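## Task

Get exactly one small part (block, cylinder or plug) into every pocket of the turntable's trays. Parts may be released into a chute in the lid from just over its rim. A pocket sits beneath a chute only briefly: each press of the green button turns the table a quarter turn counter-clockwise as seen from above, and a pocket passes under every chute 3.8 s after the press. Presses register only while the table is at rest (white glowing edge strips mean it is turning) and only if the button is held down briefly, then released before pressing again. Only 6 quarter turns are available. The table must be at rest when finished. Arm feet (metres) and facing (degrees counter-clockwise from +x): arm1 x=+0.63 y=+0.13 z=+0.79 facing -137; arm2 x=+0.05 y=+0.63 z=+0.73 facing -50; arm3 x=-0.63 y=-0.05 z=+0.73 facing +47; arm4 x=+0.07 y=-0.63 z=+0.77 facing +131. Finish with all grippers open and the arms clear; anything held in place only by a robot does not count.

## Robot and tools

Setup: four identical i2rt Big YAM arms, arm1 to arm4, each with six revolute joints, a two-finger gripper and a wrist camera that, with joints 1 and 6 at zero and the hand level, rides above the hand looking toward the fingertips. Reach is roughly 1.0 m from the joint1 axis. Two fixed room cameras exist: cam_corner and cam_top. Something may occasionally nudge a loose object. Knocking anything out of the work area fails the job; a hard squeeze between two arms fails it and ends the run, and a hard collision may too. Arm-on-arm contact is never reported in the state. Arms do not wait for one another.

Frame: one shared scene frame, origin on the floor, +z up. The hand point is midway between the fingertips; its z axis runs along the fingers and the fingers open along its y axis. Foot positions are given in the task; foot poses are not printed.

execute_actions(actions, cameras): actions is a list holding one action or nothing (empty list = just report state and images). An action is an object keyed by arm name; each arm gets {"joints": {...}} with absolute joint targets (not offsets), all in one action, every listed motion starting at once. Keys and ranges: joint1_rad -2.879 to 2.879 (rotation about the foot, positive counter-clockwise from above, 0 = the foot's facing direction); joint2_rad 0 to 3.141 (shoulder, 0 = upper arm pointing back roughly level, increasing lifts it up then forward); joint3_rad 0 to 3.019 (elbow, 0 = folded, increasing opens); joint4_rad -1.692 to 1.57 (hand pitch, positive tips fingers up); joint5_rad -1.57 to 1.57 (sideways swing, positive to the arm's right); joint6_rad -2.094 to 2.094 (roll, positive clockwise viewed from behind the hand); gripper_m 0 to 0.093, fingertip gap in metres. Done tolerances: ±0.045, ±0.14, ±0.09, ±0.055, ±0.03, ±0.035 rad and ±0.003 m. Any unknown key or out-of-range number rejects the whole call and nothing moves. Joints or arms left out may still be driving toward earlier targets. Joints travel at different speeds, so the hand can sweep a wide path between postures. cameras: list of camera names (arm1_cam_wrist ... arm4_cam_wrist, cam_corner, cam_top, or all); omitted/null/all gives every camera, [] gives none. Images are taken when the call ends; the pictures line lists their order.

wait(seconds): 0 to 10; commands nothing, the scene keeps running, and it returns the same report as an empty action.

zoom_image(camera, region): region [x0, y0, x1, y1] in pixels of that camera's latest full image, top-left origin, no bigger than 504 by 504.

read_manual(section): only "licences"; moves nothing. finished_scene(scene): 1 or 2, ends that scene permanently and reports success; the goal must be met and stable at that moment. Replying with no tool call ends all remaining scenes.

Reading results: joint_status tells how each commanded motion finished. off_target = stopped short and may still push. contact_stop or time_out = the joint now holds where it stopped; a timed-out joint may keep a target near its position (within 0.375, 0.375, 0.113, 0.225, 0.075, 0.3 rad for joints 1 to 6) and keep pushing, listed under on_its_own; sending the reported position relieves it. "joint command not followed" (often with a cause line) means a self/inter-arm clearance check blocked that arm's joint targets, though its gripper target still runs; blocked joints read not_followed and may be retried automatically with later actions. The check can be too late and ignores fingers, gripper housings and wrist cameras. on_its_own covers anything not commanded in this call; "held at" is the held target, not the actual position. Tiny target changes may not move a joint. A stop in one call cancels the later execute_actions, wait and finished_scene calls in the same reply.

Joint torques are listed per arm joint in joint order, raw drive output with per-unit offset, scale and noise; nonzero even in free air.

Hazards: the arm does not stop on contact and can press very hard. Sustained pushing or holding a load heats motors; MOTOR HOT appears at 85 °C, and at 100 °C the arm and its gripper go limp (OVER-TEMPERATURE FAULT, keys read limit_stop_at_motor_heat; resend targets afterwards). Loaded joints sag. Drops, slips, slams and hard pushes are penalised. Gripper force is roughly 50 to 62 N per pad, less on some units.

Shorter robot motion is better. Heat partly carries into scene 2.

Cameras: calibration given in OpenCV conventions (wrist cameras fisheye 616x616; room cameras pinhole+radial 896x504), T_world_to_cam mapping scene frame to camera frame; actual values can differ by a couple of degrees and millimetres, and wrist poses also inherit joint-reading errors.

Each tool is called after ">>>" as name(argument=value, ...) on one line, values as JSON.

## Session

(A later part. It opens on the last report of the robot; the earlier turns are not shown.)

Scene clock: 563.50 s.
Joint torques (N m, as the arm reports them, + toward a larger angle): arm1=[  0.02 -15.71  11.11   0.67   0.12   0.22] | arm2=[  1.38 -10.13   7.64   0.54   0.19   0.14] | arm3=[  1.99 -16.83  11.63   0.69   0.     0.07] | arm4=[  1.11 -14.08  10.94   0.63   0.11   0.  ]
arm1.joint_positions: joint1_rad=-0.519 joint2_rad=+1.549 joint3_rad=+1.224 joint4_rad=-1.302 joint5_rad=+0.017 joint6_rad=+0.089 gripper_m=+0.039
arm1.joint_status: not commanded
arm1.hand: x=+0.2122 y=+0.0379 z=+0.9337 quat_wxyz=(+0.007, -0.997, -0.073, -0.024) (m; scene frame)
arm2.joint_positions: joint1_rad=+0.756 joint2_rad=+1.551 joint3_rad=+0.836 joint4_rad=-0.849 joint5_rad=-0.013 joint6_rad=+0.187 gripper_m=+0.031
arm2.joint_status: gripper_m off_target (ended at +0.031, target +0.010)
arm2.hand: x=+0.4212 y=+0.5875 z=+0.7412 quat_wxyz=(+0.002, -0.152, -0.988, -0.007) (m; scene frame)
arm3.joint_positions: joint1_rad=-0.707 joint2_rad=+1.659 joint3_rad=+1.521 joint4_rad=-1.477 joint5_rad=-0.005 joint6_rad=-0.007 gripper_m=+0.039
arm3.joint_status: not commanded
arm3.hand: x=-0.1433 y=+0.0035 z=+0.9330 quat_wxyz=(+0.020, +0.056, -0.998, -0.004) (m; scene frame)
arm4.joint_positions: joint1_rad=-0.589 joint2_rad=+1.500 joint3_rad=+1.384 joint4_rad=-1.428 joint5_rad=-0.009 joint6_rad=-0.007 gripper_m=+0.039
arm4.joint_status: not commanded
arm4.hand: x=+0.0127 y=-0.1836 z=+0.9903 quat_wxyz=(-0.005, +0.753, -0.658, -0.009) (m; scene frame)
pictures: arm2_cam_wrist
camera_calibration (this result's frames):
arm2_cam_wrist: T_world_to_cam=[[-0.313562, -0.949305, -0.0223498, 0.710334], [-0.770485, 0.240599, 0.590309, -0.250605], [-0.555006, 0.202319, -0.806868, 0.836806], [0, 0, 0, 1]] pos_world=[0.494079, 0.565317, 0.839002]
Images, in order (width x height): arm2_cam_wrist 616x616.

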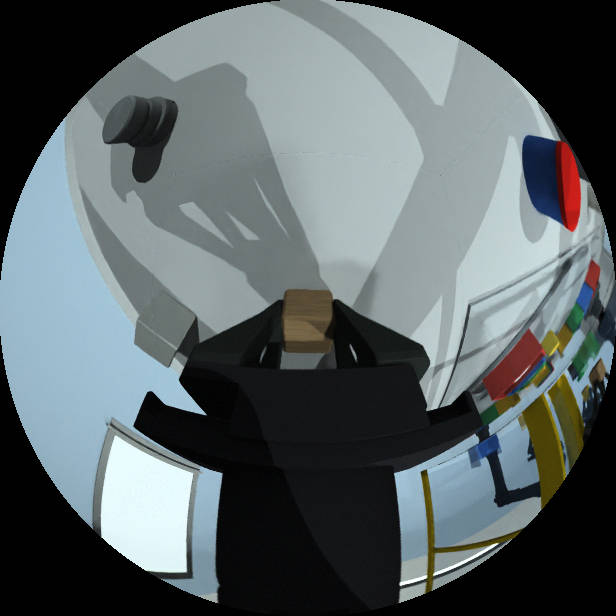

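>>> execute_actions(actions=[{"arm2":{"joints":{"joint2_rad":0.72,"joint3_rad":0.92,"joint4_rad":-1.68}}}], cameras=[])

>>> execute_actions(actions=[{"arm2":{"joints":{"joint1_rad":-0.93,"joint6_rad":-0.25}}}], cameras=[])

>>> execute_actions(actions=[{"arm2":{"joints":{"joint2_rad":0.99,"joint3_rad":1.15,"joint4_rad":-1.6}}}], cameras=[])

>>> execute_actions(actions=[{"arm2":{"joints":{"joint2_rad":1.305,"joint3_rad":1.196,"joint4_rad":-1.49}}}])

Scene clock: 571.07 s.
Joint torques (N m, as the arm reports them, + toward a larger angle): arm1=[  0.08 -15.68  11.04   0.66   0.12   0.22] | arm2=[ 1.28 -1.99 13.26 -0.02  0.18  0.13] | arm3=[  2.23 -16.94  11.5    0.76   0.01   0.06] | arm4=[  0.85 -13.96  10.95   0.49   0.14  -0.03]
arm1.joint_positions: joint1_rad=-0.519 joint2_rad=+1.549 joint3_rad=+1.224 joint4_rad=-1.302 joint5_rad=+0.017 joint6_rad=+0.089 gripper_m=+0.039
arm1.joint_status: not commanded
arm1.hand: x=+0.2122 y=+0.0379 z=+0.9337 quat_wxyz=(+0.007, -0.997, -0.073, -0.024) (m; scene frame)
arm2.joint_positions: joint1_rad=+0.756 joint2_rad=+0.722 joint3_rad=+0.879 joint4_rad=-1.668 joint5_rad=-0.013 joint6_rad=+0.187 gripper_m=+0.031
arm2.joint_status: all done
joint sent to its limit — the command would take arm2.joint4_rad past its lower limit, so that joint was sent only as far as its limit.
arm2.hand: x=+0.2271 y=+0.6104 z=+0.9753 quat_wxyz=(-0.024, -0.152, -0.988, -0.008) (m; scene frame)
arm3.joint_positions: joint1_rad=-0.707 joint2_rad=+1.659 joint3_rad=+1.521 joint4_rad=-1.477 joint5_rad=-0.005 joint6_rad=-0.007 gripper_m=+0.039
arm3.joint_status: not commanded
arm3.hand: x=-0.1433 y=+0.0035 z=+0.9330 quat_wxyz=(+0.020, +0.056, -0.998, -0.004) (m; scene frame)
arm4.joint_positions: joint1_rad=-0.589 joint2_rad=+1.500 joint3_rad=+1.384 joint4_rad=-1.428 joint5_rad=-0.009 joint6_rad=-0.007 gripper_m=+0.039
arm4.joint_status: not commanded
arm4.hand: x=+0.0127 y=-0.1836 z=+0.9903 quat_wxyz=(-0.005, +0.753, -0.658, -0.009) (m; scene frame)
pictures: none
No camera images: the call's "cameras" was empty. Leave "cameras" out to get every camera's image.

Scene clock: 572.90 s.
Joint torques (N m, as the arm reports them, + toward a larger angle): arm1=[ -0.02 -15.7   11.03   0.67   0.11   0.22] | arm2=[ 0.04 -1.7  13.12 -0.01  0.13 -0.2 ] | arm3=[  1.88 -16.87  11.57   0.7    0.02   0.06] | arm4=[  0.59 -13.66  10.93   0.44   0.15   0.01]
arm1.joint_positions: joint1_rad=-0.519 joint2_rad=+1.549 joint3_rad=+1.224 joint4_rad=-1.302 joint5_rad=+0.017 joint6_rad=+0.089 gripper_m=+0.039
arm1.joint_status: not commanded
arm1.hand: x=+0.2122 y=+0.0379 z=+0.9337 quat_wxyz=(+0.007, -0.997, -0.073, -0.024) (m; scene frame)
arm2.joint_positions: joint1_rad=-0.925 joint2_rad=+0.722 joint3_rad=+0.879 joint4_rad=-1.668 joint5_rad=-0.012 joint6_rad=-0.236 gripper_m=+0.031
arm2.joint_status: all done
arm2.hand: x=+0.0158 y=+0.4591 z=+0.9771 quat_wxyz=(-0.016, -0.704, -0.710, +0.025) (m; scene frame)
arm3.joint_positions: joint1_rad=-0.707 joint2_rad=+1.659 joint3_rad=+1.521 joint4_rad=-1.477 joint5_rad=-0.005 joint6_rad=-0.007 gripper_m=+0.039
arm3.joint_status: not commanded
arm3.hand: x=-0.1433 y=+0.0035 z=+0.9330 quat_wxyz=(+0.020, +0.056, -0.998, -0.004) (m; scene frame)
arm4.joint_positions: joint1_rad=-0.589 joint2_rad=+1.500 joint3_rad=+1.384 joint4_rad=-1.428 joint5_rad=-0.009 joint6_rad=-0.007 gripper_m=+0.039
arm4.joint_status: not commanded
arm4.hand: x=+0.0127 y=-0.1836 z=+0.9903 quat_wxyz=(-0.005, +0.753, -0.658, -0.009) (m; scene frame)
pictures: none
No camera images: the call's "cameras" was empty. Leave "cameras" out to get every camera's image.

Scene clock: 574.03 s.
Joint torques (N m, as the arm reports them, + toward a larger angle): arm1=[  0.05 -15.71  11.02   0.68   0.12   0.22] | arm2=[-0.1  -4.99 14.16  0.42  0.14 -0.19] | arm3=[  2.25 -16.39  11.45   0.71   0.     0.06] | arm4=[  0.62 -14.54  11.03   0.51   0.16   0.02]
arm1.joint_positions: joint1_rad=-0.519 joint2_rad=+1.549 joint3_rad=+1.224 joint4_rad=-1.302 joint5_rad=+0.017 joint6_rad=+0.089 gripper_m=+0.039
arm1.joint_status: not commanded
arm1.hand: x=+0.2122 y=+0.0379 z=+0.9337 quat_wxyz=(+0.007, -0.997, -0.073, -0.024) (m; scene frame)
arm2.joint_positions: joint1_rad=-0.925 joint2_rad=+0.992 joint3_rad=+1.099 joint4_rad=-1.603 joint5_rad=-0.012 joint6_rad=-0.237 gripper_m=+0.031
arm2.joint_status: all done
arm2.hand: x=-0.0054 y=+0.3663 z=+1.0111 quat_wxyz=(-0.020, -0.703, -0.710, +0.031) (m; scene frame)
arm3.joint_positions: joint1_rad=-0.707 joint2_rad=+1.659 joint3_rad=+1.521 joint4_rad=-1.477 joint5_rad=-0.005 joint6_rad=-0.007 gripper_m=+0.039
arm3.joint_status: not commanded
arm3.hand: x=-0.1433 y=+0.0035 z=+0.9330 quat_wxyz=(+0.020, +0.056, -0.998, -0.004) (m; scene frame)
arm4.joint_positions: joint1_rad=-0.589 joint2_rad=+1.500 joint3_rad=+1.384 joint4_rad=-1.428 joint5_rad=-0.009 joint6_rad=-0.007 gripper_m=+0.039
arm4.joint_status: not commanded
arm4.hand: x=+0.0127 y=-0.1836 z=+0.9903 quat_wxyz=(-0.005, +0.753, -0.658, -0.009) (m; scene frame)
pictures: none
No camera images: the call's "cameras" was empty. Leave "cameras" out to get every camera's image.

Scene clock: 575.27 s.
Joint torques (N m, as the arm reports them, + toward a larger angle): arm1=[  0.   -15.67  11.03   0.66   0.12   0.21] | arm2=[  0.18 -10.27  12.4    0.29   0.13  -0.19] | arm3=[  1.97 -16.92  11.47   0.66   0.     0.08] | arm4=[  0.89 -14.08  10.95   0.48   0.12   0.  ]
arm1.joint_positions: joint1_rad=-0.519 joint2_rad=+1.549 joint3_rad=+1.224 joint4_rad=-1.302 joint5_rad=+0.017 joint6_rad=+0.089 gripper_m=+0.039
arm1.joint_status: not commanded
arm1.hand: x=+0.2122 y=+0.0379 z=+0.9337 quat_wxyz=(+0.007, -0.997, -0.073, -0.024) (m; scene frame)
arm2.joint_positions: joint1_rad=-0.925 joint2_rad=+1.321 joint3_rad=+1.160 joint4_rad=-1.495 joint5_rad=-0.012 joint6_rad=-0.237 gripper_m=+0.031
arm2.joint_status: all done
arm2.hand: x=-0.0244 y=+0.2878 z=+0.9389 quat_wxyz=(+0.022, -0.704, -0.709, -0.037) (m; scene frame)
arm3.joint_positions: joint1_rad=-0.707 joint2_rad=+1.659 joint3_rad=+1.521 joint4_rad=-1.477 joint5_rad=-0.005 joint6_rad=-0.007 gripper_m=+0.039
arm3.joint_status: not commanded
arm3.hand: x=-0.1433 y=+0.0035 z=+0.9330 quat_wxyz=(+0.020, +0.056, -0.998, -0.004) (m; scene frame)
arm4.joint_positions: joint1_rad=-0.589 joint2_rad=+1.500 joint3_rad=+1.384 joint4_rad=-1.428 joint5_rad=-0.009 joint6_rad=-0.007 gripper_m=+0.039
arm4.joint_status: not commanded
arm4.hand: x=+0.0127 y=-0.1836 z=+0.9903 quat_wxyz=(-0.005, +0.753, -0.658, -0.009) (m; scene frame)
pictures: arm1_cam_wrist, arm2_cam_wrist, arm3_cam_wrist, arm4_cam_wrist, cam_corner, cam_top
camera_calibration (this result's frames):
arm1_cam_wrist: T_world_to_cam=[[-0.136062, 0.990296, 0.0283005, -0.039978], [0.769982, 0.0877306, 0.632006, -0.754747], [0.62339, 0.107783, -0.774447, 0.708644], [0, 0, 0, 1]] pos_world=[0.133941, 0.0294248, 1.02694]
arm2_cam_wrist: T_world_to_cam=[[-0.999535, 0.00763577, -0.0295328, 0.00509321], [-0.0133914, 0.760038, 0.649741, -0.82542], [0.0274073, 0.649834, -0.759582, 0.650643], [0, 0, 0, 1]] pos_world=[-0.0237951, 0.204502, 1.03068]
arm3_cam_wrist: T_world_to_cam=[[0.115746, -0.993276, 0.00235884, 0.018354], [-0.78057, -0.0894905, 0.618629, -0.681891], [-0.614258, -0.0734451, -0.78568, 0.772764], [0, 0, 0, 1]] pos_world=[-0.0597118, 0.0139636, 1.02894]
arm4_cam_wrist: T_world_to_cam=[[0.992685, 0.1205, 0.00742891, -0.00241971], [0.0944268, -0.813287, 0.57415, -0.714487], [0.0752271, -0.569249, -0.818717, 0.828376], [0, 0, 0, 1]] pos_world=[0.00755239, -0.109239, 1.08845]
Images, in order (width x height): arm1_cam_wrist 616x616, arm2_cam_wrist 616x616, arm3_cam_wrist 616x616, arm4_cam_wrist 616x616, cam_corner 896x504, cam_top 896x504.

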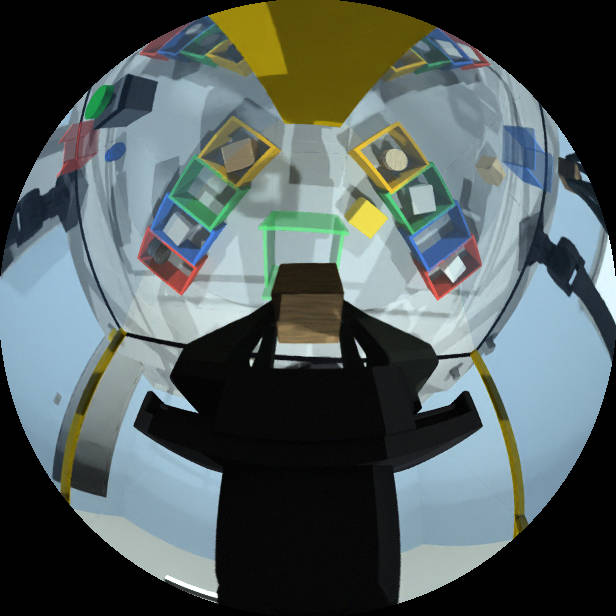

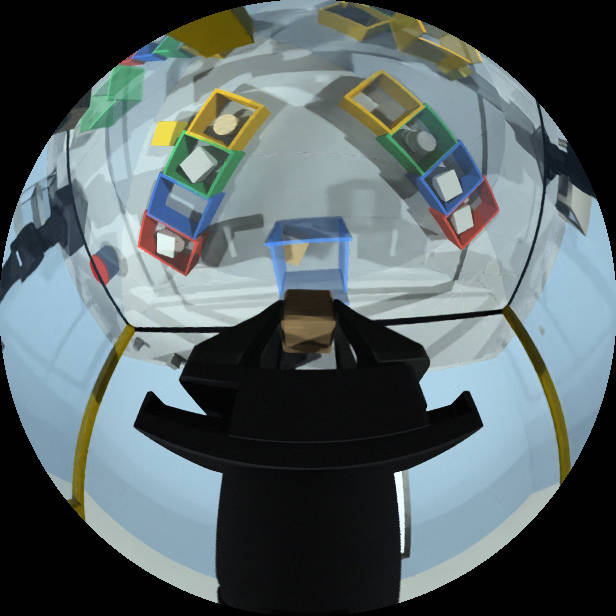

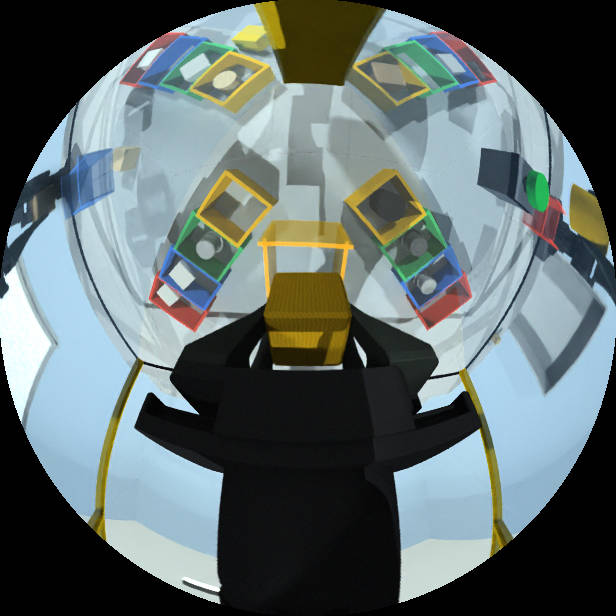

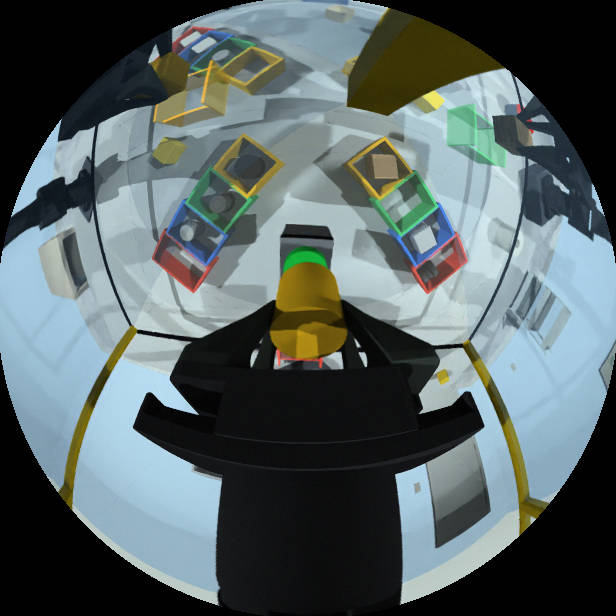

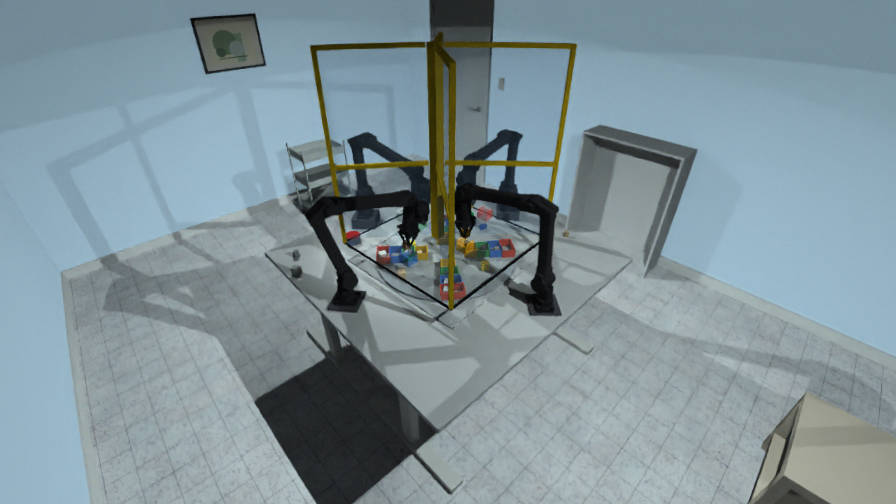

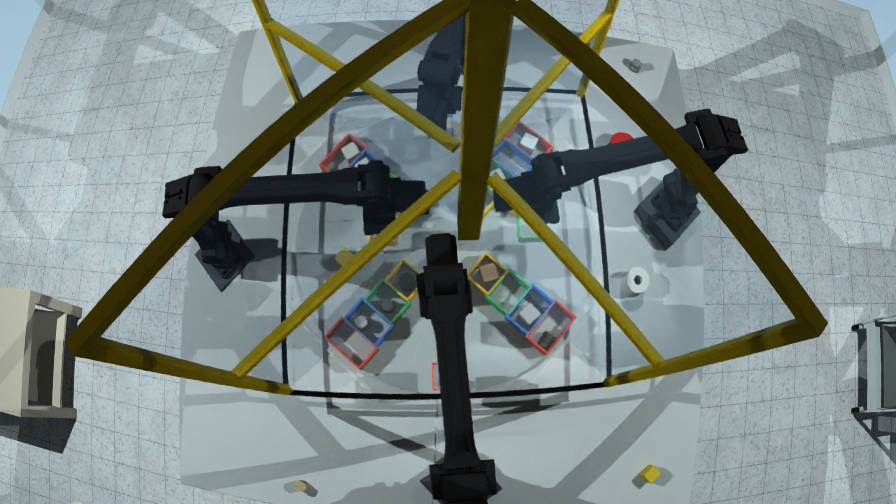

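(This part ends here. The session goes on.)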